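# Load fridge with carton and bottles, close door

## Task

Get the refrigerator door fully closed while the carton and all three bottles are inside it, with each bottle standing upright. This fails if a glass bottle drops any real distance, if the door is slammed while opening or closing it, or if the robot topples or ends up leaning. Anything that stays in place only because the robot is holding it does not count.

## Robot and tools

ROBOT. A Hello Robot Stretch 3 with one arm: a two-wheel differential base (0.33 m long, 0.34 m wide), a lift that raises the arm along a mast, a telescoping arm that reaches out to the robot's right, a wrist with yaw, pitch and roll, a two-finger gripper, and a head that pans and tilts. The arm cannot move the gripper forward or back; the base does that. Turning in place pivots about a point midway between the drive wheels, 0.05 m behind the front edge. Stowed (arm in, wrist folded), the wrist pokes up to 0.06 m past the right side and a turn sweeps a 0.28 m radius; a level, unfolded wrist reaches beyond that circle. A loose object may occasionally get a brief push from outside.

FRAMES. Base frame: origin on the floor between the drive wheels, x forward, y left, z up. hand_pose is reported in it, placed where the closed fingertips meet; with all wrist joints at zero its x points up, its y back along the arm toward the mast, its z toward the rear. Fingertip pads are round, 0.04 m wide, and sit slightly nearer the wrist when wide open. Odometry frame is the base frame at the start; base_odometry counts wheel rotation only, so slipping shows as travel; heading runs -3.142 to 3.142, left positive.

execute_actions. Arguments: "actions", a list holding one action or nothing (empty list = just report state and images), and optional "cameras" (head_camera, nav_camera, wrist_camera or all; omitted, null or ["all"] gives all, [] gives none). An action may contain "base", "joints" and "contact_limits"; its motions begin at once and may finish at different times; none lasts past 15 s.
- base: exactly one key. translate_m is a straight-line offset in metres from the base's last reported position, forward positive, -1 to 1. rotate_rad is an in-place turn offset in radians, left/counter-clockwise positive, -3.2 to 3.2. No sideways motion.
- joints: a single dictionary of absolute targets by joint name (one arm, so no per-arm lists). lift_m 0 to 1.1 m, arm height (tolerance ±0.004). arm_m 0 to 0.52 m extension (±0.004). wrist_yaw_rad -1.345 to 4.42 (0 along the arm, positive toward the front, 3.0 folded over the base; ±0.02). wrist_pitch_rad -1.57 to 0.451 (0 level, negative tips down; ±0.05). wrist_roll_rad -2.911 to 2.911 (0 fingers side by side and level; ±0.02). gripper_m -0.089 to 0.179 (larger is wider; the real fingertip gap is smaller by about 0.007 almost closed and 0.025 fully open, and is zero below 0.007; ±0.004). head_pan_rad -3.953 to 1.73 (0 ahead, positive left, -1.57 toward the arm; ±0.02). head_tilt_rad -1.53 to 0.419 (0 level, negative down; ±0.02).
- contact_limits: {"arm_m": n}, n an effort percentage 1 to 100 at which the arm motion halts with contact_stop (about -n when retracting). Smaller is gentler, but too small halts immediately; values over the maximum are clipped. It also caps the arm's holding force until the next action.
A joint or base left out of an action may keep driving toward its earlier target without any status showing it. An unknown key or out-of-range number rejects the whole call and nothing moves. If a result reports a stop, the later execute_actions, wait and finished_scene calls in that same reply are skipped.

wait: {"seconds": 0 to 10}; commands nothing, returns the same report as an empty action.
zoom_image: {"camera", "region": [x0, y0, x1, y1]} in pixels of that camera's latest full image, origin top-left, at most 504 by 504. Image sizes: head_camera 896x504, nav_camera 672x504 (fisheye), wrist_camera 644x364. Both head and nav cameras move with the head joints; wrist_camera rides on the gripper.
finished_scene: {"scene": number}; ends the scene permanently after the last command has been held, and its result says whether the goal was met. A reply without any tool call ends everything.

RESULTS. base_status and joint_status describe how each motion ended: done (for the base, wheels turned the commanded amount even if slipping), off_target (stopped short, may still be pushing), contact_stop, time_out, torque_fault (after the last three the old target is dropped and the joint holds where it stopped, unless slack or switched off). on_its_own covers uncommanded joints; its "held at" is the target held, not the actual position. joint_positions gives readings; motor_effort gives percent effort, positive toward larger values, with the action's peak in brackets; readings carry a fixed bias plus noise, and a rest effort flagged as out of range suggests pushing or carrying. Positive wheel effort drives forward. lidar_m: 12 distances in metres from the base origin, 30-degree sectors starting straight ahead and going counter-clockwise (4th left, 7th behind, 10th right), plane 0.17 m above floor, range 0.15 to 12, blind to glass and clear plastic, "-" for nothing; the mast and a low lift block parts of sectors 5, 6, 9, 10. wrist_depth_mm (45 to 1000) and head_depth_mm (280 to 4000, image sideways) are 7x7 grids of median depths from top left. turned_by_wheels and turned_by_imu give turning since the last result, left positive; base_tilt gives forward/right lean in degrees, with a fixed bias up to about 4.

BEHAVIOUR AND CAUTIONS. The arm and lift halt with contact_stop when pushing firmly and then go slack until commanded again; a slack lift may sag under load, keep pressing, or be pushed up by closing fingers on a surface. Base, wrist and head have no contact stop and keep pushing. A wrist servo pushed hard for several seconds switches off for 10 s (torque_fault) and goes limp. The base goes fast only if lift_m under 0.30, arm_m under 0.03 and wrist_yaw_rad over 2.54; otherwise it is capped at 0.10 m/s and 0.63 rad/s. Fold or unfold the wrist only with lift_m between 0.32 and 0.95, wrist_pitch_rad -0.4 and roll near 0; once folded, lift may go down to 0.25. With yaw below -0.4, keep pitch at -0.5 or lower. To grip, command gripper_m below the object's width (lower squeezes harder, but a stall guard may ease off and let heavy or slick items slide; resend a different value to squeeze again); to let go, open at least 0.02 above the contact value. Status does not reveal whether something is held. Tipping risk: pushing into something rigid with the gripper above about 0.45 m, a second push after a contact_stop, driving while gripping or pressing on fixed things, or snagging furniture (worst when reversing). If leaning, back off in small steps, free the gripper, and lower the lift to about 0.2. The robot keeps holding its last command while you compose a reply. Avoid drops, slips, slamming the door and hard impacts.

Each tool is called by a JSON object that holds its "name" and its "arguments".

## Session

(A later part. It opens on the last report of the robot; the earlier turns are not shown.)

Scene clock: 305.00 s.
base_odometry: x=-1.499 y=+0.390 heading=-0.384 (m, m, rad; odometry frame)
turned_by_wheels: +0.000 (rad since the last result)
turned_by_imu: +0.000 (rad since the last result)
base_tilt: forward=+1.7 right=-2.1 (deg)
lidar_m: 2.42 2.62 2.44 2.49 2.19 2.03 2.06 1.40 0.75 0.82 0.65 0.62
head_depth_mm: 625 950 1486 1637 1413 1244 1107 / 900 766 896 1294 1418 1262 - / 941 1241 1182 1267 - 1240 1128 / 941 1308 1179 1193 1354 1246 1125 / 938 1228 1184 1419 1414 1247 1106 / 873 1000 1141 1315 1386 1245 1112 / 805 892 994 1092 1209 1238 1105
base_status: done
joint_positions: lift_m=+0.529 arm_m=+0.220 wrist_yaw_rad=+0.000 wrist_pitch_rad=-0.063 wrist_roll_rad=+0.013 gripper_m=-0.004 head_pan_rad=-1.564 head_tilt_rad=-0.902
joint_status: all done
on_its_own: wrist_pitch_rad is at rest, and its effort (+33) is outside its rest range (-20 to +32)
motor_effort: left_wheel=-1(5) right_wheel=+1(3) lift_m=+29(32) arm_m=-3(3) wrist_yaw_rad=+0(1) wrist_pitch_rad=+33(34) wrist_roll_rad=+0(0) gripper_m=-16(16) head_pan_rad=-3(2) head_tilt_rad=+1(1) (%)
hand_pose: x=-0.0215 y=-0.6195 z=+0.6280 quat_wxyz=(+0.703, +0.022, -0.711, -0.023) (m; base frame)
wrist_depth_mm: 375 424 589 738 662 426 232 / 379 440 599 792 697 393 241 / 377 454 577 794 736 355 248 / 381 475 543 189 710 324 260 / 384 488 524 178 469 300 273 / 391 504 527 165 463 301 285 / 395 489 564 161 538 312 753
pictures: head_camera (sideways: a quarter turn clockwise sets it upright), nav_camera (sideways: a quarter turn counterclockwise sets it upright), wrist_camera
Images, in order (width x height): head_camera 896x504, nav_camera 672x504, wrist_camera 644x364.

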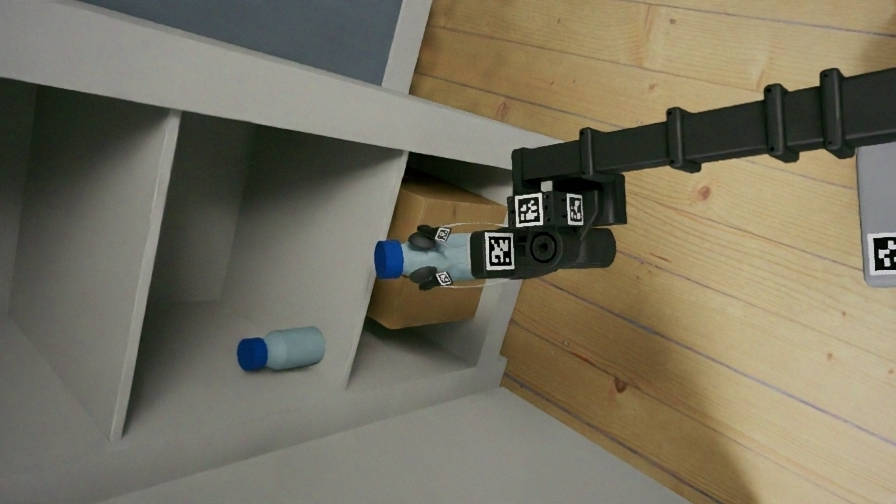

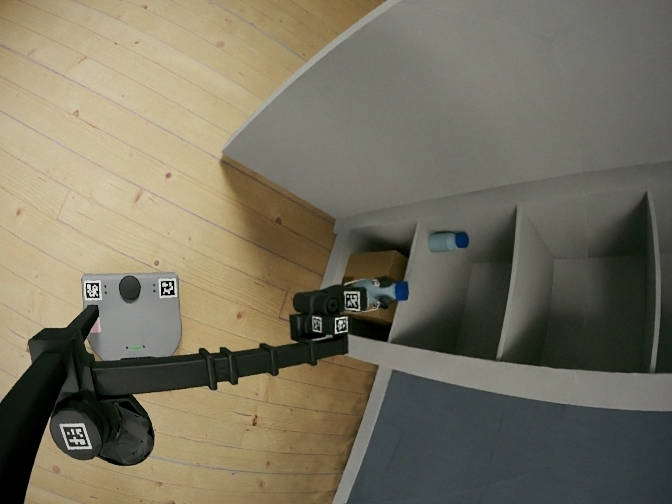

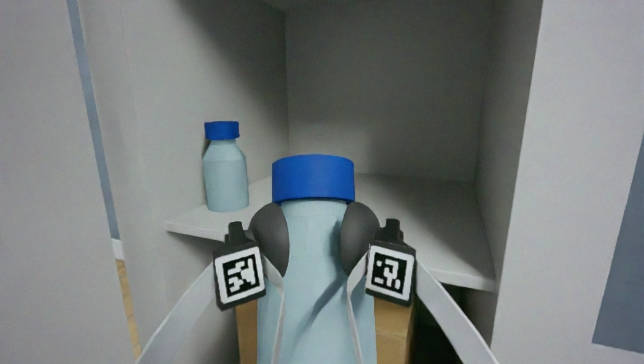

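{"name": "execute_actions", "arguments": {"actions": [{"joints":{"lift_m":0.57}}], "cameras": []}}

{"name": "execute_actions", "arguments": {"actions": [{"joints":{"arm_m":0.52},"contact_limits":{"arm_m":15}}], "cameras": ["wrist_camera","head_camera"]}}

{"name": "execute_actions", "arguments": {"actions": [{"joints":{"lift_m":0.495}}], "cameras": ["wrist_camera","head_camera"]}}

Scene clock: 309.63 s.
base_odometry: x=-1.499 y=+0.390 heading=-0.384 (m, m, rad; odometry frame)
turned_by_wheels: +0.000 (rad since the last result)
turned_by_imu: +0.000 (rad since the last result)
base_tilt: forward=+1.7 right=-2.0 (deg)
lidar_m: 2.43 2.61 2.44 2.49 2.18 2.03 2.06 1.41 0.75 0.82 0.65 0.62
head_depth_mm: 624 949 1488 1633 1415 1242 1110 / 899 767 895 1298 1415 1262 - / 935 1242 1181 1231 - 1247 1128 / 938 1301 1182 1048 1360 1242 1124 / 938 1230 1184 1416 1419 1240 1108 / 869 1000 1146 1311 1386 1244 1110 / 804 893 995 1091 1212 1242 1110
base_status: not commanded
joint_positions: lift_m=+0.569 arm_m=+0.220 wrist_yaw_rad=+0.000 wrist_pitch_rad=-0.062 wrist_roll_rad=+0.013 gripper_m=-0.004 head_pan_rad=-1.564 head_tilt_rad=-0.902
joint_status: all done
on_its_own: wrist_pitch_rad is at rest, and its effort (+33) is outside its rest range (-20 to +32)
motor_effort: left_wheel=-1(1) right_wheel=+1(1) lift_m=+30(30) arm_m=-3(3) wrist_yaw_rad=+0(0) wrist_pitch_rad=+33(33) wrist_roll_rad=+0(0) gripper_m=-16(16) head_pan_rad=-2(3) head_tilt_rad=+1(0) (%)
hand_pose: x=-0.0215 y=-0.6195 z=+0.6681 quat_wxyz=(+0.703, +0.022, -0.711, -0.023) (m; base frame)
wrist_depth_mm: 375 421 569 713 663 430 234 / 377 434 603 768 695 388 241 / 379 452 623 798 713 357 248 / 384 480 544 189 726 327 258 / 387 486 540 178 574 301 274 / 391 503 547 165 423 303 286 / 395 495 575 161 541 310 772
pictures: none
No camera images: the call's "cameras" was empty. Leave "cameras" out to get every camera's image.

Scene clock: 313.03 s.
base_odometry: x=-1.499 y=+0.390 heading=-0.384 (m, m, rad; odometry frame)
turned_by_wheels: +0.000 (rad since the last result)
turned_by_imu: +0.000 (rad since the last result)
base_tilt: forward=+1.7 right=-2.0 (deg)
lidar_m: 2.43 2.60 2.45 2.48 2.18 2.03 2.06 1.41 0.75 0.82 0.65 0.62
head_depth_mm: 624 939 1482 1632 1414 1248 1112 / 897 766 894 1411 1444 1262 - / 938 1242 1215 1235 1388 1244 1125 / 941 1286 - 1294 1391 1242 1129 / 937 1222 1182 1419 1411 1246 1111 / 873 1002 1142 1313 1385 1240 1108 / 806 892 997 1095 1212 1240 1112
base_status: not commanded
joint_positions: lift_m=+0.569 arm_m=+0.518 wrist_yaw_rad=+0.000 wrist_pitch_rad=-0.062 wrist_roll_rad=+0.013 gripper_m=-0.004 head_pan_rad=-1.564 head_tilt_rad=-0.902
joint_status: all done
joint sent to its limit — the command would take arm_m past its upper limit, so that joint was sent only as far as its limit.
on_its_own: wrist_pitch_rad is at rest, and its effort (+33) is outside its rest range (-20 to +32)
motor_effort: left_wheel=-1(1) right_wheel=+1(1) lift_m=+29(29) arm_m=+3(8) wrist_yaw_rad=+0(1) wrist_pitch_rad=+33(33) wrist_roll_rad=+0(0) gripper_m=-17(17) head_pan_rad=-3(2) head_tilt_rad=+1(1) (%)
contact_limits: arm_m 15 (drawing in: default 20, maximum 33; extending or still: default 28, maximum 45)
hand_pose: x=-0.0215 y=-0.9169 z=+0.6681 quat_wxyz=(+0.703, +0.022, -0.711, -0.023) (m; base frame)
wrist_depth_mm: 232 288 406 471 425 391 357 / 235 295 413 495 441 398 366 / 237 299 425 508 461 415 379 / 241 303 438 190 477 432 390 / 236 233 394 179 481 443 385 / 239 231 348 165 375 380 350 / 251 234 288 162 288 299 298
pictures: head_camera (sideways: a quarter turn clockwise sets it upright), wrist_camera
Images, in order (width x height): head_camera 896x504, wrist_camera 644x364.

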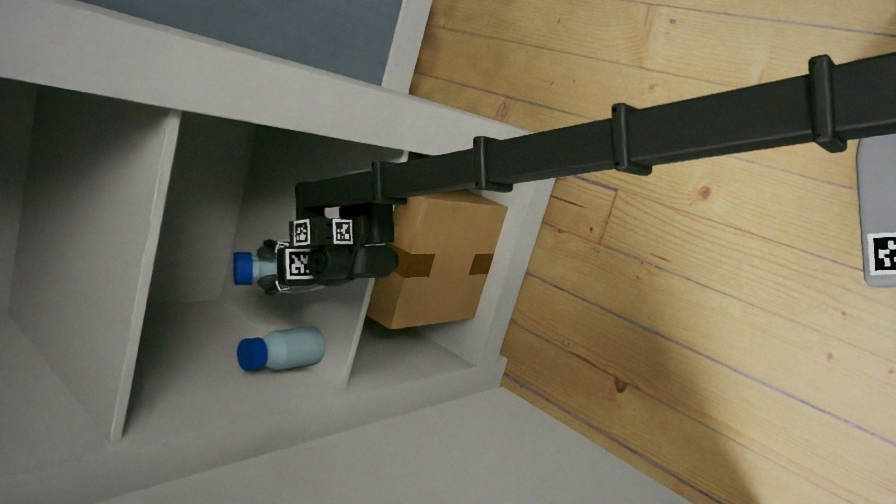

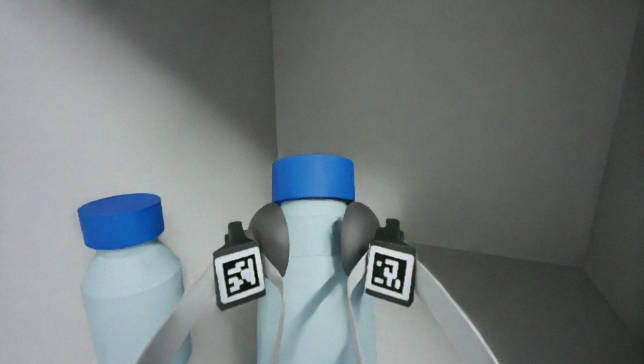

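Scene clock: 314.53 s.
base_odometry: x=-1.499 y=+0.390 heading=-0.384 (m, m, rad; odometry frame)
turned_by_wheels: +0.000 (rad since the last result)
turned_by_imu: +0.000 (rad since the last result)
base_tilt: forward=+1.7 right=-2.1 (deg)
lidar_m: 2.43 2.61 2.44 2.49 2.19 2.03 2.06 1.40 0.75 0.82 0.65 0.62
head_depth_mm: 623 957 1482 1631 1412 1244 1110 / 900 769 895 1291 1419 1248 1127 / 942 1241 1181 1211 1386 1244 1126 / 941 1296 1218 1318 1398 1240 1125 / 941 1222 1181 1422 1410 1245 1112 / 869 1002 1143 1310 1389 1244 1108 / 804 891 992 1091 1209 1245 1105
base_status: not commanded
joint_positions: lift_m=+0.496 arm_m=+0.518 wrist_yaw_rad=+0.000 wrist_pitch_rad=+0.073 wrist_roll_rad=+0.013 gripper_m=-0.004 head_pan_rad=-1.564 head_tilt_rad=-0.902
joint_status: all done
on_its_own: wrist_pitch_rad is at rest, and its effort (-40) is outside its rest range (-20 to +32)
motor_effort: left_wheel=-1(1) right_wheel=+1(2) lift_m=+7(30) arm_m=+3(3) wrist_yaw_rad=+0(0) wrist_pitch_rad=-40(41) wrist_roll_rad=+0(1) gripper_m=-16(17) head_pan_rad=-2(2) head_tilt_rad=+0(1) (%)
hand_pose: x=-0.0215 y=-0.9201 z=+0.6293 quat_wxyz=(+0.702, -0.026, -0.711, +0.026) (m; base frame)
wrist_depth_mm: 238 297 420 493 449 402 374 / 240 302 422 505 451 405 377 / 241 302 426 515 458 418 383 / 233 268 427 200 469 429 387 / 232 226 391 182 465 435 390 / 228 219 327 164 342 367 340 / 236 217 259 153 256 265 265
pictures: head_camera (sideways: a quarter turn clockwise sets it upright), wrist_camera
Images, in order (width x height): head_camera 896x504, wrist_camera 644x364.

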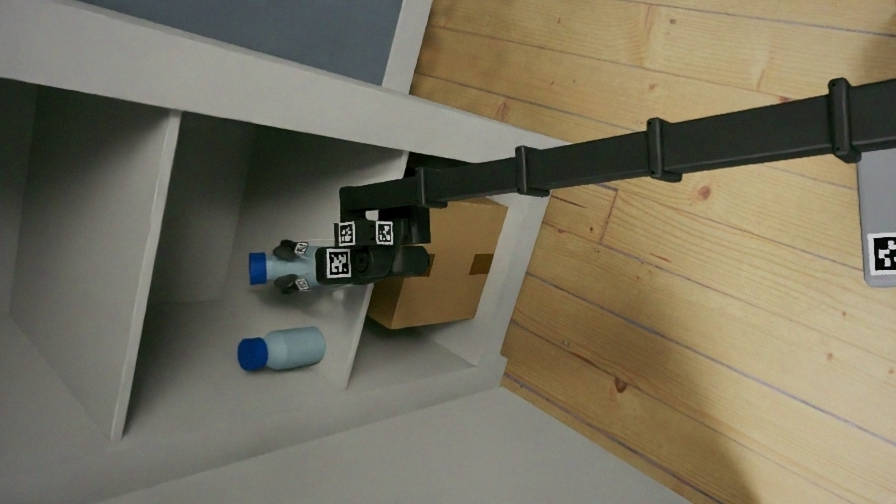

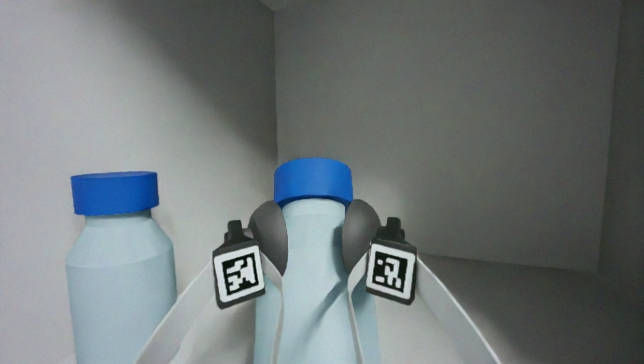

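Pressing down; raise slightly, then open modestly.

{"name": "execute_actions", "arguments": {"actions": [{"joints":{"lift_m":0.525}}], "cameras": []}}

{"name": "execute_actions", "arguments": {"actions": [{"joints":{"gripper_m":0.09}}], "cameras": ["wrist_camera"]}}

{"name": "execute_actions", "arguments": {"actions": [{"joints":{"arm_m":0.1}}]}}

Scene clock: 319.50 s.
base_odometry: x=-1.499 y=+0.390 heading=-0.384 (m, m, rad; odometry frame)
turned_by_wheels: +0.000 (rad since the last result)
turned_by_imu: +0.000 (rad since the last result)
base_tilt: forward=+1.7 right=-2.1 (deg)
lidar_m: 2.42 2.62 2.45 2.49 2.19 2.03 2.06 1.40 0.75 0.82 0.65 0.62
head_depth_mm: 624 945 1481 1630 1420 1240 1108 / 900 768 896 1285 1416 1254 - / 939 1244 1215 1189 1376 1238 1129 / 940 1300 1217 1311 1395 1242 1126 / 940 1232 1181 1417 1423 1247 1105 / 870 1004 1145 1314 1383 1238 1111 / 806 890 994 1088 1212 1239 1114
base_status: not commanded
joint_positions: lift_m=+0.524 arm_m=+0.518 wrist_yaw_rad=+0.000 wrist_pitch_rad=-0.018 wrist_roll_rad=+0.013 gripper_m=-0.004 head_pan_rad=-1.564 head_tilt_rad=-0.902
joint_status: all done
motor_effort: left_wheel=-1(1) right_wheel=+1(2) lift_m=+28(27) arm_m=+3(3) wrist_yaw_rad=+0(0) wrist_pitch_rad=+9(40) wrist_roll_rad=+0(0) gripper_m=-16(16) head_pan_rad=-2(2) head_tilt_rad=+1(1) (%)
hand_pose: x=-0.0215 y=-0.9185 z=+0.6344 quat_wxyz=(+0.703, +0.007, -0.711, -0.007) (m; base frame)
wrist_depth_mm: 234 292 408 479 431 390 360 / 235 293 417 489 446 407 373 / 239 299 425 517 460 413 381 / 232 233 431 193 470 425 389 / 235 226 394 179 468 436 394 / 237 224 308 165 333 336 325 / 239 228 250 158 249 260 256
pictures: none
No camera images: the call's "cameras" was empty. Leave "cameras" out to get every camera's image.

Scene clock: 320.97 s.
base_odometry: x=-1.499 y=+0.390 heading=-0.384 (m, m, rad; odometry frame)
turned_by_wheels: +0.000 (rad since the last result)
turned_by_imu: +0.000 (rad since the last result)
base_tilt: forward=+1.8 right=-2.0 (deg)
lidar_m: 2.43 2.62 2.45 2.48 2.18 2.03 2.06 1.41 0.75 0.82 0.65 0.62
head_depth_mm: 625 947 1485 1634 1415 1247 1106 / 899 767 896 1284 1417 1252 - / 939 1240 1213 1187 1384 1234 1128 / 940 1298 1235 1306 1392 1239 1128 / 938 1222 1167 1421 1409 1238 1110 / 869 999 1141 1313 1387 1243 1108 / 806 892 996 1088 1218 1243 1106
base_status: not commanded
joint_positions: lift_m=+0.524 arm_m=+0.518 wrist_yaw_rad=+0.000 wrist_pitch_rad=-0.022 wrist_roll_rad=+0.013 gripper_m=+0.090 head_pan_rad=-1.564 head_tilt_rad=-0.902
joint_status: all done
motor_effort: left_wheel=-1(3) right_wheel=+1(2) lift_m=+28(28) arm_m=+3(3) wrist_yaw_rad=+1(2) wrist_pitch_rad=+11(11) wrist_roll_rad=+0(0) gripper_m=+0(84) head_pan_rad=-3(3) head_tilt_rad=+1(1) (%)
hand_pose: x=-0.0215 y=-0.9184 z=+0.6336 quat_wxyz=(+0.703, +0.008, -0.711, -0.008) (m; base frame)
wrist_depth_mm: 234 293 412 475 432 391 358 / 236 296 416 496 447 403 369 / 237 300 426 506 465 419 379 / 230 234 416 170 472 433 387 / 235 223 371 124 468 437 397 / 236 219 301 134 326 333 325 / 240 237 239 129 259 258 256
pictures: wrist_camera
Images, in order (width x height): wrist_camera 644x364.

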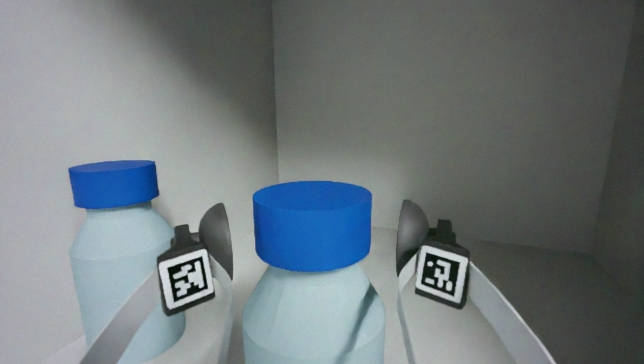

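Scene clock: 325.23 s.
base_odometry: x=-1.499 y=+0.390 heading=-0.384 (m, m, rad; odometry frame)
turned_by_wheels: +0.000 (rad since the last result)
turned_by_imu: +0.000 (rad since the last result)
base_tilt: forward=+1.7 right=-2.0 (deg)
lidar_m: 2.42 2.61 2.45 2.49 2.18 2.03 2.06 1.41 0.75 0.82 0.65 0.62
head_depth_mm: 625 950 1489 1637 1415 1245 1110 / 898 770 895 1291 1416 1266 - / 941 1242 1183 1233 1375 - 1126 / 940 1299 1117 1280 1449 1198 1124 / 940 1223 1180 1418 1423 1243 1112 / 873 1001 1141 1315 1396 1245 1110 / 805 894 994 1090 1209 1237 1109
base_status: not commanded
joint_positions: lift_m=+0.524 arm_m=+0.100 wrist_yaw_rad=+0.000 wrist_pitch_rad=-0.021 wrist_roll_rad=+0.013 gripper_m=+0.090 head_pan_rad=-1.564 head_tilt_rad=-0.902
joint_status: all done
motor_effort: left_wheel=-1(1) right_wheel=+1(1) lift_m=+28(28) arm_m=-3(5) wrist_yaw_rad=-1(1) wrist_pitch_rad=+11(11) wrist_roll_rad=+0(0) gripper_m=+0(0) head_pan_rad=-2(3) head_tilt_rad=+0(0) (%)
hand_pose: x=-0.0215 y=-0.5009 z=+0.6336 quat_wxyz=(+0.703, +0.008, -0.711, -0.008) (m; base frame)
wrist_depth_mm: 408 519 639 748 755 348 747 / 415 539 694 880 810 361 788 / 419 535 666 904 827 371 795 / 423 540 628 660 834 394 808 / 435 553 607 595 529 401 832 / 435 510 656 584 602 885 845 / 428 585 668 574 577 434 881
pictures: head_camera (sideways: a quarter turn clockwise sets it upright), nav_camera (sideways: a quarter turn counterclockwise sets it upright), wrist_camera
Images, in order (width x height): head_camera 896x504, nav_camera 672x504, wrist_camera 644x364.

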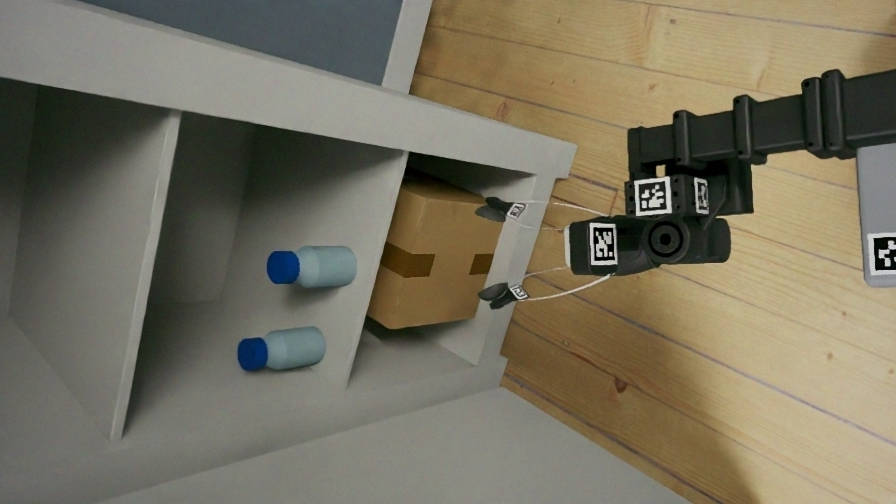

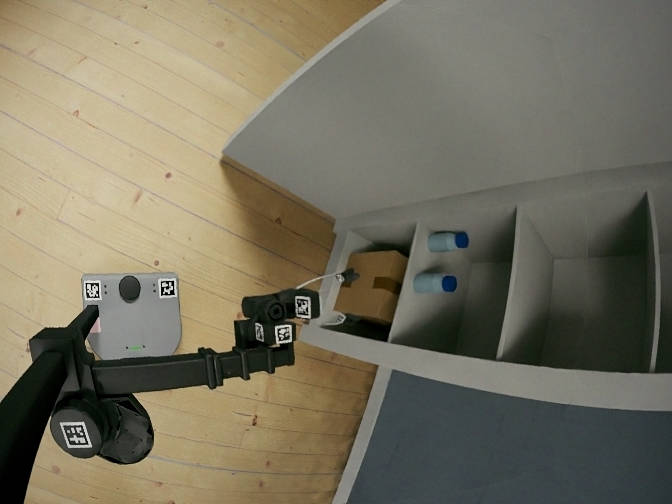

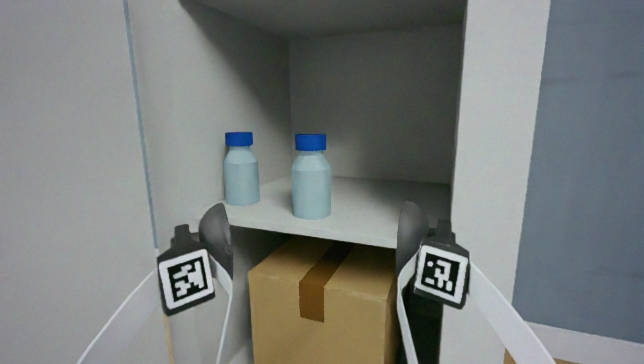

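{"name": "execute_actions", "arguments": {"actions": [{"joints":{"arm_m":0,"gripper_m":0,"wrist_pitch_rad":-0.4}}], "cameras": []}}

{"name": "execute_actions", "arguments": {"actions": [{"base":{"rotate_rad":0.6}}], "cameras": []}}

{"name": "execute_actions", "arguments": {"actions": [{"base":{"translate_m":0.9},"joints":{"head_tilt_rad":-0.6,"head_pan_rad":-2.0}}], "cameras": ["nav_camera"]}}

Scene clock: 342.13 s.
base_odometry: x=-1.499 y=+0.390 heading=-0.384 (m, m, rad; odometry frame)
turned_by_wheels: +0.000 (rad since the last result)
turned_by_imu: +0.000 (rad since the last result)
base_tilt: forward=+1.7 right=-2.1 (deg)
lidar_m: 2.43 2.61 2.45 2.49 2.18 2.03 2.06 1.41 0.75 0.82 0.65 0.62
head_depth_mm: 628 951 1482 1635 1415 1243 1112 / 899 770 898 1288 1418 1246 - / 941 1240 1184 1268 1362 1267 - / 940 1302 1122 1272 1412 1288 1129 / 941 1225 1183 1422 1419 1244 1106 / 872 1003 1138 1313 1387 1246 1109 / 804 893 994 1087 1208 1235 1110
base_status: not commanded
joint_positions: lift_m=+0.524 arm_m=+0.000 wrist_yaw_rad=+0.000 wrist_pitch_rad=-0.415 wrist_roll_rad=+0.013 gripper_m=+0.000 head_pan_rad=-1.564 head_tilt_rad=-0.902
joint_status: all done
motor_effort: left_wheel=-1(1) right_wheel=+1(1) lift_m=+27(28) arm_m=-3(4) wrist_yaw_rad=+0(1) wrist_pitch_rad=+8(12) wrist_roll_rad=+0(0) gripper_m=-2(83) head_pan_rad=-2(3) head_tilt_rad=+1(1) (%)
hand_pose: x=-0.0215 y=-0.3700 z=+0.5378 quat_wxyz=(+0.688, +0.145, -0.696, -0.147) (m; base frame)
wrist_depth_mm: 443 569 638 640 724 815 796 / 456 589 715 721 519 925 876 / 471 611 748 664 647 - 921 / 486 634 845 726 623 - - / 510 665 883 - 726 938 946 / 519 682 793 733 747 790 788 / 539 664 682 662 681 664 680
pictures: none
No camera images: the call's "cameras" was empty. Leave "cameras" out to get every camera's image.

Scene clock: 344.03 s.
base_odometry: x=-1.499 y=+0.390 heading=+0.216 (m, m, rad; odometry frame)
turned_by_wheels: +0.600 (rad since the last result)
turned_by_imu: +0.587 (rad since the last result)
base_tilt: forward=+1.7 right=-2.0 (deg)
lidar_m: 2.56 2.45 2.52 2.13 2.04 1.92 1.37 0.75 0.82 0.63 0.62 2.42
head_depth_mm: 801 930 1091 1247 1333 1244 1111 / 744 889 1089 1393 1407 1245 - / 688 810 984 1258 1415 1266 - / 636 741 886 1101 1368 1287 1125 / 594 684 804 979 1254 1240 1110 / 557 635 738 884 1170 1241 1109 / 526 593 685 1572 1411 1248 1107
base_status: done
joint_positions: lift_m=+0.524 arm_m=+0.000 wrist_yaw_rad=+0.000 wrist_pitch_rad=-0.415 wrist_roll_rad=+0.013 gripper_m=+0.000 head_pan_rad=-1.564 head_tilt_rad=-0.902
joint_status: not commanded
motor_effort: left_wheel=-2(5) right_wheel=+2(4) lift_m=+27(28) arm_m=-3(3) wrist_yaw_rad=+0(0) wrist_pitch_rad=+8(8) wrist_roll_rad=+0(0) gripper_m=-2(3) head_pan_rad=-2(3) head_tilt_rad=+1(0) (%)
hand_pose: x=-0.0215 y=-0.3700 z=+0.5378 quat_wxyz=(+0.688, +0.145, -0.696, -0.147) (m; base frame)
wrist_depth_mm: 301 326 374 447 540 587 734 / - 353 404 485 603 668 525 / - 373 439 534 697 743 595 / - 411 479 588 772 697 540 / 958 469 525 - 884 723 579 / 776 758 550 733 787 745 615 / 678 677 662 669 677 677 594
pictures: none
No camera images: the call's "cameras" was empty. Leave "cameras" out to get every camera's image.

Scene clock: 353.97 s.
base_odometry: x=-0.620 y=+0.583 heading=+0.216 (m, m, rad; odometry frame)
turned_by_wheels: +0.000 (rad since the last result)
turned_by_imu: -0.003 (rad since the last result)
base_tilt: forward=+1.8 right=-2.1 (deg)
lidar_m: 1.75 1.69 1.74 2.31 2.51 2.58 2.17 0.88 2.13 2.36 1.81 2.21
head_depth_mm: 1705 1796 878 978 1311 1443 1218 / 1817 1983 2185 2303 1714 1377 1222 / 1918 2096 2328 2299 1780 1444 1222 / 2012 2218 2484 2295 1789 1450 1229 / 2126 2377 2683 2309 1787 1450 1228 / 2263 2521 2844 2334 1783 1453 1235 / 2420 2652 2841 2320 1799 1459 1228
base_status: done
joint_positions: lift_m=+0.524 arm_m=+0.000 wrist_yaw_rad=+0.000 wrist_pitch_rad=-0.415 wrist_roll_rad=+0.013 gripper_m=+0.000 head_pan_rad=-1.993 head_tilt_rad=-0.606
joint_status: all done
motor_effort: left_wheel=-1(3) right_wheel=+1(4) lift_m=+28(27) arm_m=-3(3) wrist_yaw_rad=+0(1) wrist_pitch_rad=+8(8) wrist_roll_rad=+0(0) gripper_m=-3(1) head_pan_rad=-3(24) head_tilt_rad=+1(17) (%)
hand_pose: x=-0.0215 y=-0.3700 z=+0.5378 quat_wxyz=(+0.688, +0.145, -0.696, -0.147) (m; base frame)
wrist_depth_mm: - - - - - - - / - - - - - - - / - - - - - - - / - - - - - - - / 937 960 942 - 945 965 952 / 790 776 789 744 786 783 791 / 669 675 674 679 688 680 672
pictures: nav_camera (sideways: a quarter turn counterclockwise sets it upright)
Images, in order (width x height): nav_camera 672x504.

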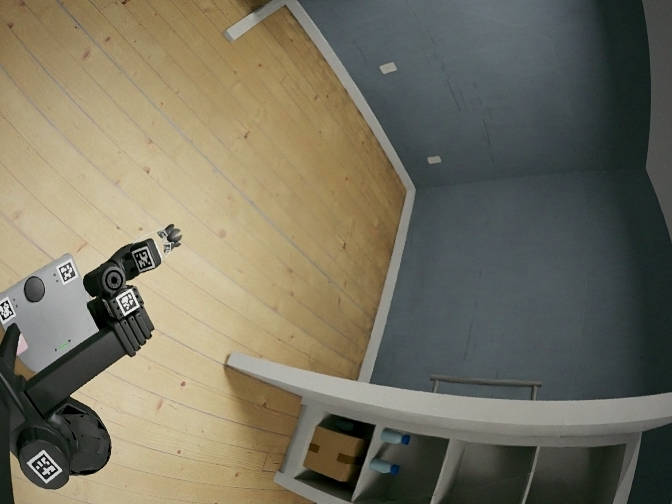

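{"name": "execute_actions", "arguments": {"actions": [{"base":{"rotate_rad":-1.07}}], "cameras": []}}

{"name": "execute_actions", "arguments": {"actions": [{"base":{"translate_m":0.75}}], "cameras": []}}

{"name": "execute_actions", "arguments": {"actions": [{"base":{"rotate_rad":-1.6},"joints":{"head_pan_rad":-1.2,"wrist_pitch_rad":0}}], "cameras": []}}

{"name": "execute_actions", "arguments": {"actions": [{"base":{"translate_m":0.9}}]}}

Scene clock: 367.27 s.
base_odometry: x=-0.620 y=+0.583 heading=-0.854 (m, m, rad; odometry frame)
turned_by_wheels: -1.070 (rad since the last result)
turned_by_imu: -1.048 (rad since the last result)
base_tilt: forward=+1.6 right=-2.2 (deg)
lidar_m: 1.81 2.21 1.77 1.69 1.73 2.28 2.51 2.56 2.18 0.88 0.89 2.38
head_depth_mm: 2426 2765 3004 2285 1773 1443 1222 / 2275 2564 2834 2296 1778 1447 1220 / 2145 2386 2676 2318 1779 1451 1223 / 2018 2237 2472 2297 1767 1455 1227 / 1917 2105 2321 2332 1779 1455 1228 / 1821 1969 2134 1861 1799 1452 1232 / 1280 1427 1708 1731 1749 1463 1234
base_status: done
joint_positions: lift_m=+0.524 arm_m=+0.000 wrist_yaw_rad=+0.000 wrist_pitch_rad=-0.415 wrist_roll_rad=+0.013 gripper_m=+0.000 head_pan_rad=-1.993 head_tilt_rad=-0.606
joint_status: not commanded
motor_effort: left_wheel=+1(5) right_wheel=-1(3) lift_m=+27(27) arm_m=-3(3) wrist_yaw_rad=+0(1) wrist_pitch_rad=+8(8) wrist_roll_rad=-1(0) gripper_m=-2(2) head_pan_rad=-3(3) head_tilt_rad=+1(2) (%)
hand_pose: x=-0.0215 y=-0.3700 z=+0.5378 quat_wxyz=(+0.688, +0.145, -0.696, -0.147) (m; base frame)
wrist_depth_mm: - - 882 - - - - / - - 890 - - - - / - - 847 - - - - / - - - - - - - / 935 924 903 - 967 927 934 / 793 800 789 740 789 802 781 / 675 659 685 686 683 682 688
pictures: none
No camera images: the call's "cameras" was empty. Leave "cameras" out to get every camera's image.

Scene clock: 375.73 s.
base_odometry: x=-0.127 y=+0.017 heading=-0.854 (m, m, rad; odometry frame)
turned_by_wheels: +0.000 (rad since the last result)
turned_by_imu: -0.002 (rad since the last result)
base_tilt: forward=+1.8 right=-2.0 (deg)
lidar_m: 1.06 1.54 1.68 1.71 1.75 2.33 3.24 3.06 1.00 1.87 2.08 1.59
head_depth_mm: 2408 2708 2959 2298 1775 1448 1226 / 2262 2511 2796 2296 1780 1452 1221 / 860 958 1859 2037 1719 1448 1224 / 867 956 1092 1268 1460 1452 1224 / 1061 1207 1382 1636 1732 1459 1230 / 1392 1618 1958 2179 1794 1458 1233 / 1674 1831 2005 2158 1795 1466 1233
base_status: done
joint_positions: lift_m=+0.524 arm_m=+0.000 wrist_yaw_rad=+0.000 wrist_pitch_rad=-0.415 wrist_roll_rad=+0.013 gripper_m=+0.000 head_pan_rad=-1.993 head_tilt_rad=-0.606
joint_status: not commanded
motor_effort: left_wheel=+1(6) right_wheel=-1(2) lift_m=+28(28) arm_m=-3(3) wrist_yaw_rad=+0(1) wrist_pitch_rad=+8(8) wrist_roll_rad=+0(0) gripper_m=-1(2) head_pan_rad=-3(3) head_tilt_rad=+2(2) (%)
hand_pose: x=-0.0215 y=-0.3700 z=+0.5378 quat_wxyz=(+0.688, +0.145, -0.696, -0.147) (m; base frame)
wrist_depth_mm: - - - - - 761 612 / - - - - - 785 - / - - - - - 784 - / - - - - - 850 - / 924 937 934 - 943 900 940 / 782 786 784 734 801 782 799 / 679 684 687 679 665 669 676
pictures: none
No camera images: the call's "cameras" was empty. Leave "cameras" out to get every camera's image.

Scene clock: 379.20 s.
base_odometry: x=-0.127 y=+0.017 heading=-2.454 (m, m, rad; odometry frame)
turned_by_wheels: -1.600 (rad since the last result)
turned_by_imu: -1.567 (rad since the last result)
base_tilt: forward=+1.8 right=-2.1 (deg)
lidar_m: 1.75 2.07 1.60 1.07 1.53 1.69 1.71 1.74 2.29 3.23 3.12 1.00
head_depth_mm: 2657 2898 3078 2283 1776 1448 1220 / 2690 2969 3148 2297 1778 1443 1239 / 2756 3057 3227 2304 1776 1448 1232 / 2792 3111 3295 2317 1789 1450 1228 / 2871 3174 3289 2316 1785 1456 1232 / 2933 3244 3282 2332 1793 1458 1234 / 3011 3263 3358 2337 1796 1461 1224
base_status: done
joint_positions: lift_m=+0.524 arm_m=+0.000 wrist_yaw_rad=+0.000 wrist_pitch_rad=-0.022 wrist_roll_rad=+0.013 gripper_m=+0.000 head_pan_rad=-1.207 head_tilt_rad=-0.606
joint_status: all done
motor_effort: left_wheel=+1(5) right_wheel=-2(3) lift_m=+28(28) arm_m=-3(3) wrist_yaw_rad=+0(1) wrist_pitch_rad=+11(12) wrist_roll_rad=-1(1) gripper_m=-1(3) head_pan_rad=+3(32) head_tilt_rad=+2(2) (%)
hand_pose: x=-0.0215 y=-0.4009 z=+0.6334 quat_wxyz=(+0.703, +0.008, -0.711, -0.008) (m; base frame)
wrist_depth_mm: - - - - - - - / - - - - - - - / - - - - - - - / - - - - - - - / - - - - - - - / - - - - - - - / - - - - - - -
pictures: none
No camera images: the call's "cameras" was empty. Leave "cameras" out to get every camera's image.

Scene clock: 389.17 s.
base_odometry: x=-0.822 y=-0.554 heading=-2.453 (m, m, rad; odometry frame)
turned_by_wheels: +0.000 (rad since the last result)
turned_by_imu: -0.003 (rad since the last result)
base_tilt: forward=+1.6 right=-2.1 (deg)
lidar_m: 1.13 1.15 1.49 1.58 1.49 1.49 2.61 2.67 3.37 0.48 0.49 0.63
head_depth_mm: 354 377 423 508 1660 1448 1221 / 369 405 448 492 576 685 908 / 377 415 463 523 602 706 855 / 385 425 474 539 623 736 899 / 393 435 488 555 643 768 946 / 403 447 502 573 669 802 995 / 412 458 516 593 694 840 1051
base_status: done
joint_positions: lift_m=+0.524 arm_m=+0.000 wrist_yaw_rad=+0.000 wrist_pitch_rad=-0.022 wrist_roll_rad=+0.013 gripper_m=+0.000 head_pan_rad=-1.207 head_tilt_rad=-0.606
joint_status: not commanded
motor_effort: left_wheel=+1(6) right_wheel=-2(3) lift_m=+27(28) arm_m=-3(3) wrist_yaw_rad=+0(0) wrist_pitch_rad=+11(11) wrist_roll_rad=+0(1) gripper_m=-2(2) head_pan_rad=+2(2) head_tilt_rad=+2(2) (%)
hand_pose: x=-0.0215 y=-0.4009 z=+0.6334 quat_wxyz=(+0.703, +0.008, -0.711, -0.008) (m; base frame)
wrist_depth_mm: 199 206 213 - - - - / 207 212 220 - - - - / 213 219 226 - - - - / 221 227 233 - - - - / 227 235 241 - - - - / 235 243 249 - - - - / 242 252 263 953 - - -
pictures: head_camera (sideways: a quarter turn clockwise sets it upright), nav_camera (sideways: a quarter turn counterclockwise sets it upright), wrist_camera
Images, in order (width x height): head_camera 896x504, nav_camera 672x504, wrist_camera 644x364.

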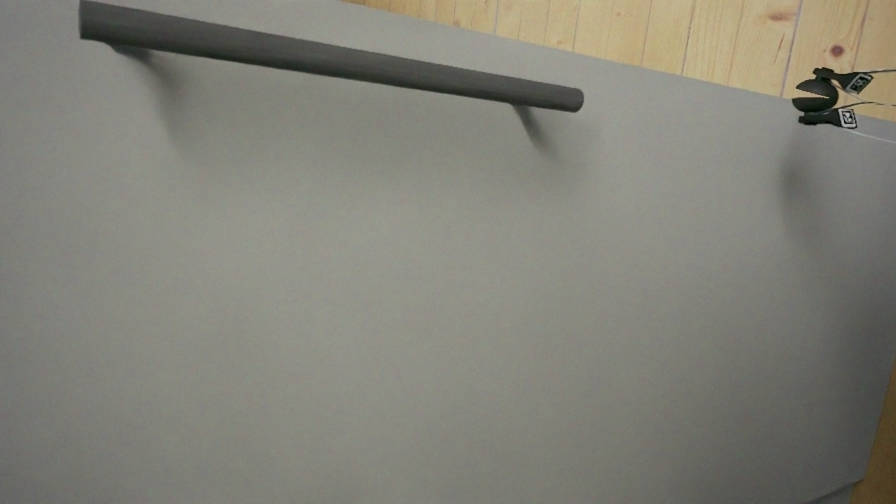

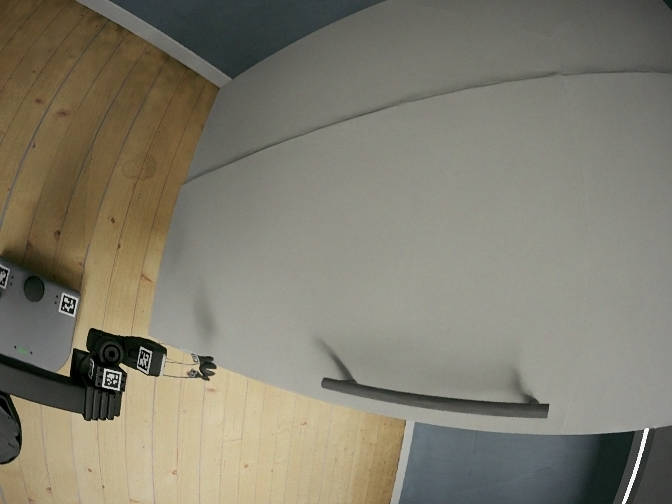

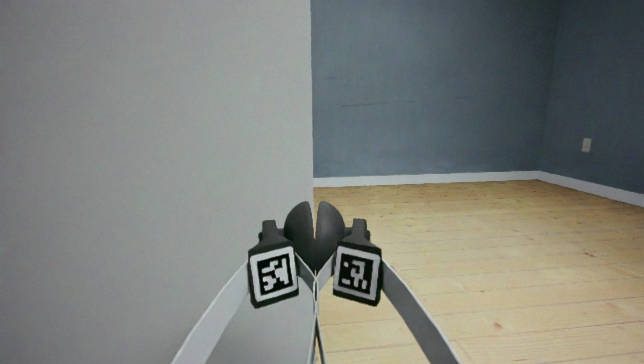

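{"name": "execute_actions", "arguments": {"actions": [{"base":{"translate_m":0.13},"joints":{"lift_m":0.3}}], "cameras": []}}

{"name": "execute_actions", "arguments": {"actions": [{"joints":{"arm_m":0.5},"contact_limits":{"arm_m":40}}]}}

Scene clock: 395.50 s.
base_odometry: x=-0.922 y=-0.637 heading=-2.453 (m, m, rad; odometry frame)
turned_by_wheels: +0.000 (rad since the last result)
turned_by_imu: -0.001 (rad since the last result)
base_tilt: forward=+1.8 right=-2.1 (deg)
lidar_m: 1.00 1.02 1.32 1.58 1.62 1.58 2.73 2.80 0.50 0.47 0.48 0.62
head_depth_mm: 353 387 429 481 550 639 761 / 360 396 440 496 566 663 794 / 367 405 451 510 586 688 834 / 376 415 463 525 608 718 877 / 384 425 476 541 629 750 923 / 393 436 490 559 654 781 973 / 402 447 503 579 679 843 1106
base_status: done
joint_positions: lift_m=+0.301 arm_m=+0.000 wrist_yaw_rad=+0.000 wrist_pitch_rad=-0.021 wrist_roll_rad=+0.013 gripper_m=+0.000 head_pan_rad=-1.207 head_tilt_rad=-0.606
joint_status: all done
motor_effort: left_wheel=+1(6) right_wheel=+0(3) lift_m=+12(25) arm_m=-3(3) wrist_yaw_rad=+0(1) wrist_pitch_rad=+11(11) wrist_roll_rad=+0(0) gripper_m=-1(3) head_pan_rad=+3(2) head_tilt_rad=+2(2) (%)
hand_pose: x=-0.0215 y=-0.4010 z=+0.4097 quat_wxyz=(+0.703, +0.008, -0.711, -0.008) (m; base frame)
wrist_depth_mm: 192 196 203 210 215 - - / 198 202 208 216 224 - - / 204 209 216 224 230 - - / 209 216 222 231 239 - - / 217 224 228 - 249 - - / 224 231 237 251 261 890 864 / 233 240 252 258 267 678 672
pictures: none
No camera images: the call's "cameras" was empty. Leave "cameras" out to get every camera's image.

Scene clock: 400.37 s.
base_odometry: x=-0.922 y=-0.637 heading=-2.453 (m, m, rad; odometry frame)
turned_by_wheels: +0.000 (rad since the last result)
turned_by_imu: +0.000 (rad since the last result)
base_tilt: forward=+1.8 right=-1.9 (deg)
lidar_m: 1.00 1.02 1.33 1.58 1.61 1.59 2.74 2.80 3.38 0.84 0.62 0.67
head_depth_mm: 2575 2832 3050 2280 1777 1529 1221 / 763 880 2922 2283 1781 1452 1224 / 709 788 892 1018 1199 1377 1226 / 647 711 795 895 1025 1211 1230 / 594 649 716 797 902 1034 1179 / 550 597 650 719 800 904 1072 / 511 550 598 657 734 885 1099
base_status: not commanded
joint_positions: lift_m=+0.301 arm_m=+0.500 wrist_yaw_rad=+0.002 wrist_pitch_rad=-0.021 wrist_roll_rad=+0.013 gripper_m=+0.000 head_pan_rad=-1.207 head_tilt_rad=-0.604
joint_status: all done
motor_effort: left_wheel=+1(4) right_wheel=+0(3) lift_m=+12(12) arm_m=+3(17) wrist_yaw_rad=-2(3) wrist_pitch_rad=+11(13) wrist_roll_rad=+0(0) gripper_m=-3(1) head_pan_rad=+3(3) head_tilt_rad=+1(2) (%)
contact_limits: arm_m 40 (drawing in: default 20, maximum 33; extending or still: default 28, maximum 45)
hand_pose: x=-0.0209 y=-0.9003 z=+0.4098 quat_wxyz=(+0.703, +0.008, -0.711, -0.007) (m; base frame)
wrist_depth_mm: 194 - - - - - - / 196 - - - - - - / 200 - - - - - - / 201 - - - - - - / 204 - - - - - - / 207 848 899 809 891 898 871 / 210 628 675 682 684 694 680
pictures: head_camera (sideways: a quarter turn clockwise sets it upright), nav_camera (sideways: a quarter turn counterclockwise sets it upright), wrist_camera
Images, in order (width x height): head_camera 896x504, nav_camera 672x504, wrist_camera 644x364.

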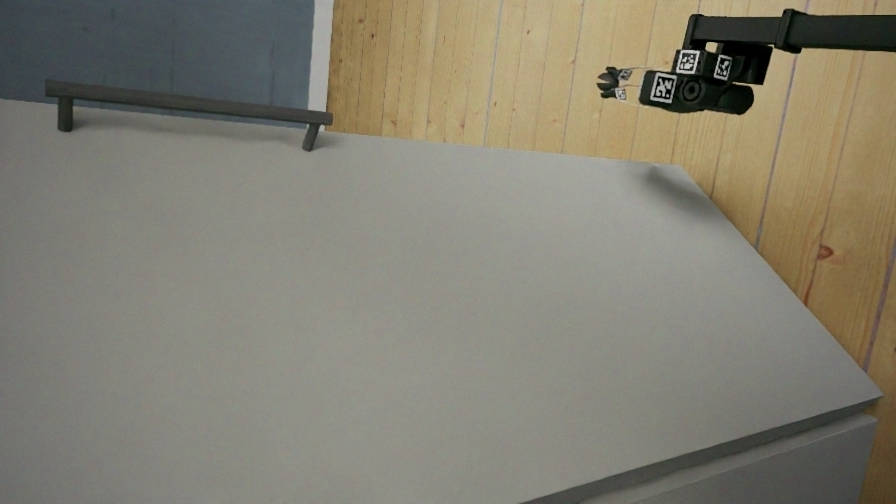

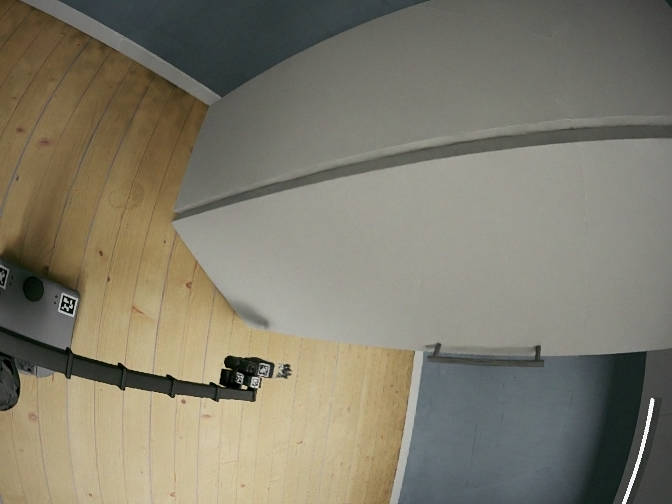

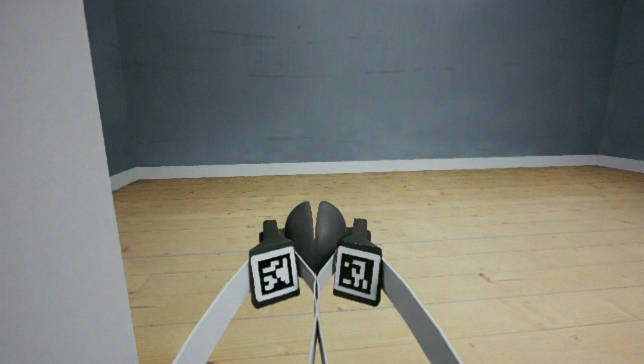

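{"name": "execute_actions", "arguments": {"actions": [{"joints":{"arm_m":0.15}}], "cameras": []}}

{"name": "execute_actions", "arguments": {"actions": [{"base":{"rotate_rad":0.45}}], "cameras": []}}

{"name": "execute_actions", "arguments": {"actions": [{"joints":{"arm_m":0.52},"contact_limits":{"arm_m":40}}]}}

Scene clock: 409.47 s.
base_odometry: x=-0.922 y=-0.637 heading=-2.453 (m, m, rad; odometry frame)
turned_by_wheels: +0.000 (rad since the last result)
turned_by_imu: +0.000 (rad since the last result)
base_tilt: forward=+1.7 right=-2.0 (deg)
lidar_m: 1.00 1.02 1.32 1.59 1.61 1.58 2.74 2.80 3.39 0.85 0.62 0.67
head_depth_mm: 2585 2801 3051 2282 1779 1444 1221 / 792 2772 2945 2305 1780 1447 1223 / 721 804 905 1037 1226 1374 1228 / 653 720 804 908 1041 1224 1229 / 600 653 721 804 910 1044 1181 / 553 601 656 724 804 909 1070 / 514 553 600 656 735 885 1098
base_status: not commanded
joint_positions: lift_m=+0.301 arm_m=+0.150 wrist_yaw_rad=+0.002 wrist_pitch_rad=-0.021 wrist_roll_rad=+0.013 gripper_m=+0.000 head_pan_rad=-1.207 head_tilt_rad=-0.604
joint_status: all done
motor_effort: left_wheel=+0(1) right_wheel=+0(0) lift_m=+12(12) arm_m=-3(3) wrist_yaw_rad=-1(2) wrist_pitch_rad=+11(11) wrist_roll_rad=+0(0) gripper_m=-2(3) head_pan_rad=+2(2) head_tilt_rad=+1(2) (%)
hand_pose: x=-0.0209 y=-0.5510 z=+0.4098 quat_wxyz=(+0.703, +0.008, -0.711, -0.007) (m; base frame)
wrist_depth_mm: 339 417 - - - - - / 343 422 - - - - - / 346 426 - - - - - / 351 434 - - - - - / 353 444 597 - - - - / 362 447 558 799 900 886 876 / 366 452 665 694 675 683 677
pictures: none
No camera images: the call's "cameras" was empty. Leave "cameras" out to get every camera's image.

Scene clock: 411.13 s.
base_odometry: x=-0.922 y=-0.637 heading=-2.004 (m, m, rad; odometry frame)
turned_by_wheels: +0.450 (rad since the last result)
turned_by_imu: +0.440 (rad since the last result)
base_tilt: forward=+1.8 right=-2.0 (deg)
lidar_m: 1.01 1.24 1.59 1.59 1.97 2.74 2.75 3.40 0.92 0.63 0.62 1.00
head_depth_mm: 542 603 682 786 925 1123 1223 / 523 581 654 748 873 1049 1196 / 506 560 628 714 827 983 1172 / 511 567 638 723 840 990 1177 / 554 618 699 806 948 1154 1230 / 605 681 779 915 1108 1347 1230 / 662 757 884 1059 1290 1418 1235
base_status: done
joint_positions: lift_m=+0.301 arm_m=+0.150 wrist_yaw_rad=+0.002 wrist_pitch_rad=-0.021 wrist_roll_rad=+0.013 gripper_m=+0.000 head_pan_rad=-1.207 head_tilt_rad=-0.604
joint_status: not commanded
motor_effort: left_wheel=-1(5) right_wheel=+1(5) lift_m=+12(12) arm_m=-3(3) wrist_yaw_rad=-1(2) wrist_pitch_rad=+11(11) wrist_roll_rad=+0(0) gripper_m=-2(2) head_pan_rad=+3(2) head_tilt_rad=+2(1) (%)
hand_pose: x=-0.0209 y=-0.5510 z=+0.4098 quat_wxyz=(+0.703, +0.008, -0.711, -0.007) (m; base frame)
wrist_depth_mm: 203 229 268 321 406 - - / 208 233 276 331 421 - - / 211 239 281 345 443 - - / 215 245 291 356 461 - - / 221 250 295 - 481 - - / 224 259 296 384 543 900 872 / 231 262 328 392 505 676 675
pictures: none
No camera images: the call's "cameras" was empty. Leave "cameras" out to get every camera's image.

Scene clock: 415.03 s.
base_odometry: x=-0.922 y=-0.637 heading=-2.003 (m, m, rad; odometry frame)
turned_by_wheels: +0.000 (rad since the last result)
turned_by_imu: -0.007 (rad since the last result)
base_tilt: forward=+1.8 right=-2.1 (deg)
lidar_m: 1.01 1.24 1.59 1.59 1.95 2.73 2.75 3.37 3.16 0.65 0.63 1.00
head_depth_mm: 770 901 1088 2132 1778 1523 1221 / 643 733 851 1016 1232 1373 1229 / 555 619 701 808 954 1164 1223 / 511 565 632 720 832 991 1177 / 549 612 693 799 938 1137 1227 / 597 674 773 906 1091 1354 1231 / 656 748 870 1043 1292 1411 1238
base_status: not commanded
joint_positions: lift_m=+0.300 arm_m=+0.518 wrist_yaw_rad=-0.002 wrist_pitch_rad=-0.021 wrist_roll_rad=+0.013 gripper_m=+0.000 head_pan_rad=-1.207 head_tilt_rad=-0.602
joint_status: all done
joint sent to its limit — the command would take arm_m past its upper limit, so that joint was sent only as far as its limit.
motor_effort: left_wheel=+0(8) right_wheel=+0(22) lift_m=+13(13) arm_m=+3(25) wrist_yaw_rad=+1(4) wrist_pitch_rad=+10(23) wrist_roll_rad=+0(0) gripper_m=-3(3) head_pan_rad=+2(2) head_tilt_rad=+1(1) (%)
contact_limits: arm_m 40 (drawing in: default 20, maximum 33; extending or still: default 28, maximum 45)
hand_pose: x=-0.0218 y=-0.9184 z=+0.4098 quat_wxyz=(+0.703, +0.007, -0.711, -0.008) (m; base frame)
wrist_depth_mm: 121 148 215 - - - - / 122 149 218 - - - - / 124 151 222 - - - - / 124 153 226 - - - - / 126 155 221 - - - - / 127 157 205 794 899 880 869 / 128 158 256 620 683 682 670
pictures: head_camera (sideways: a quarter turn clockwise sets it upright), nav_camera (sideways: a quarter turn counterclockwise sets it upright), wrist_camera
Images, in order (width x height): head_camera 896x504, nav_camera 672x504, wrist_camera 644x364.

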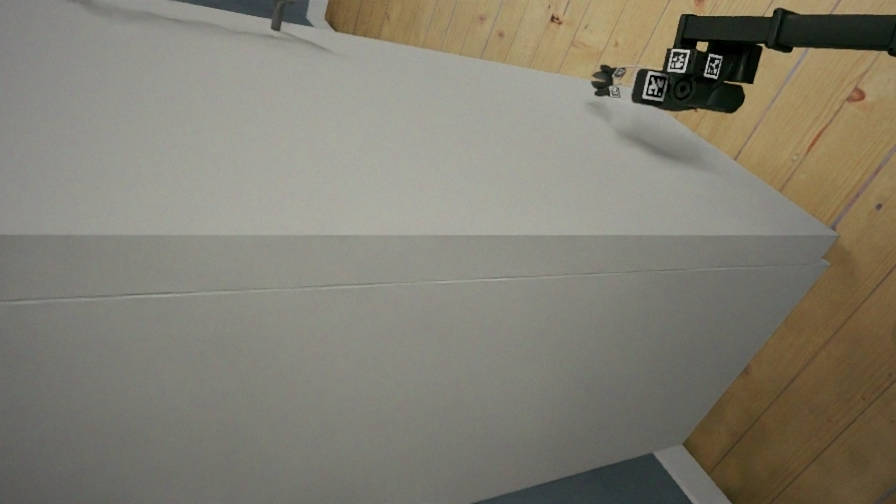

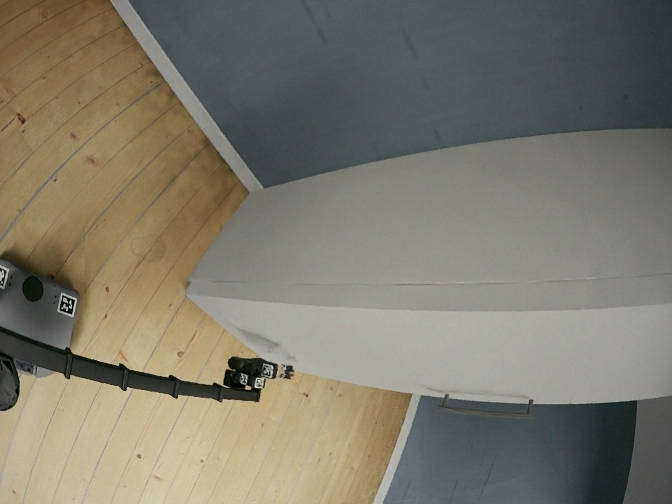

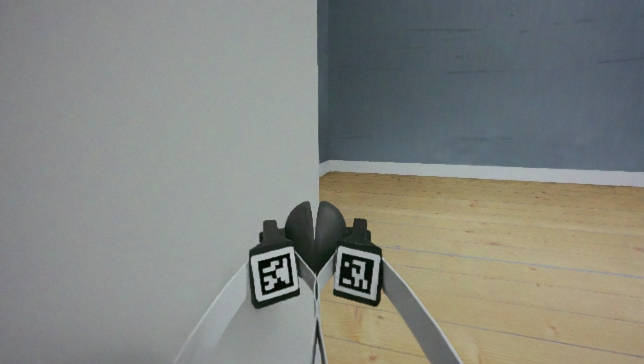

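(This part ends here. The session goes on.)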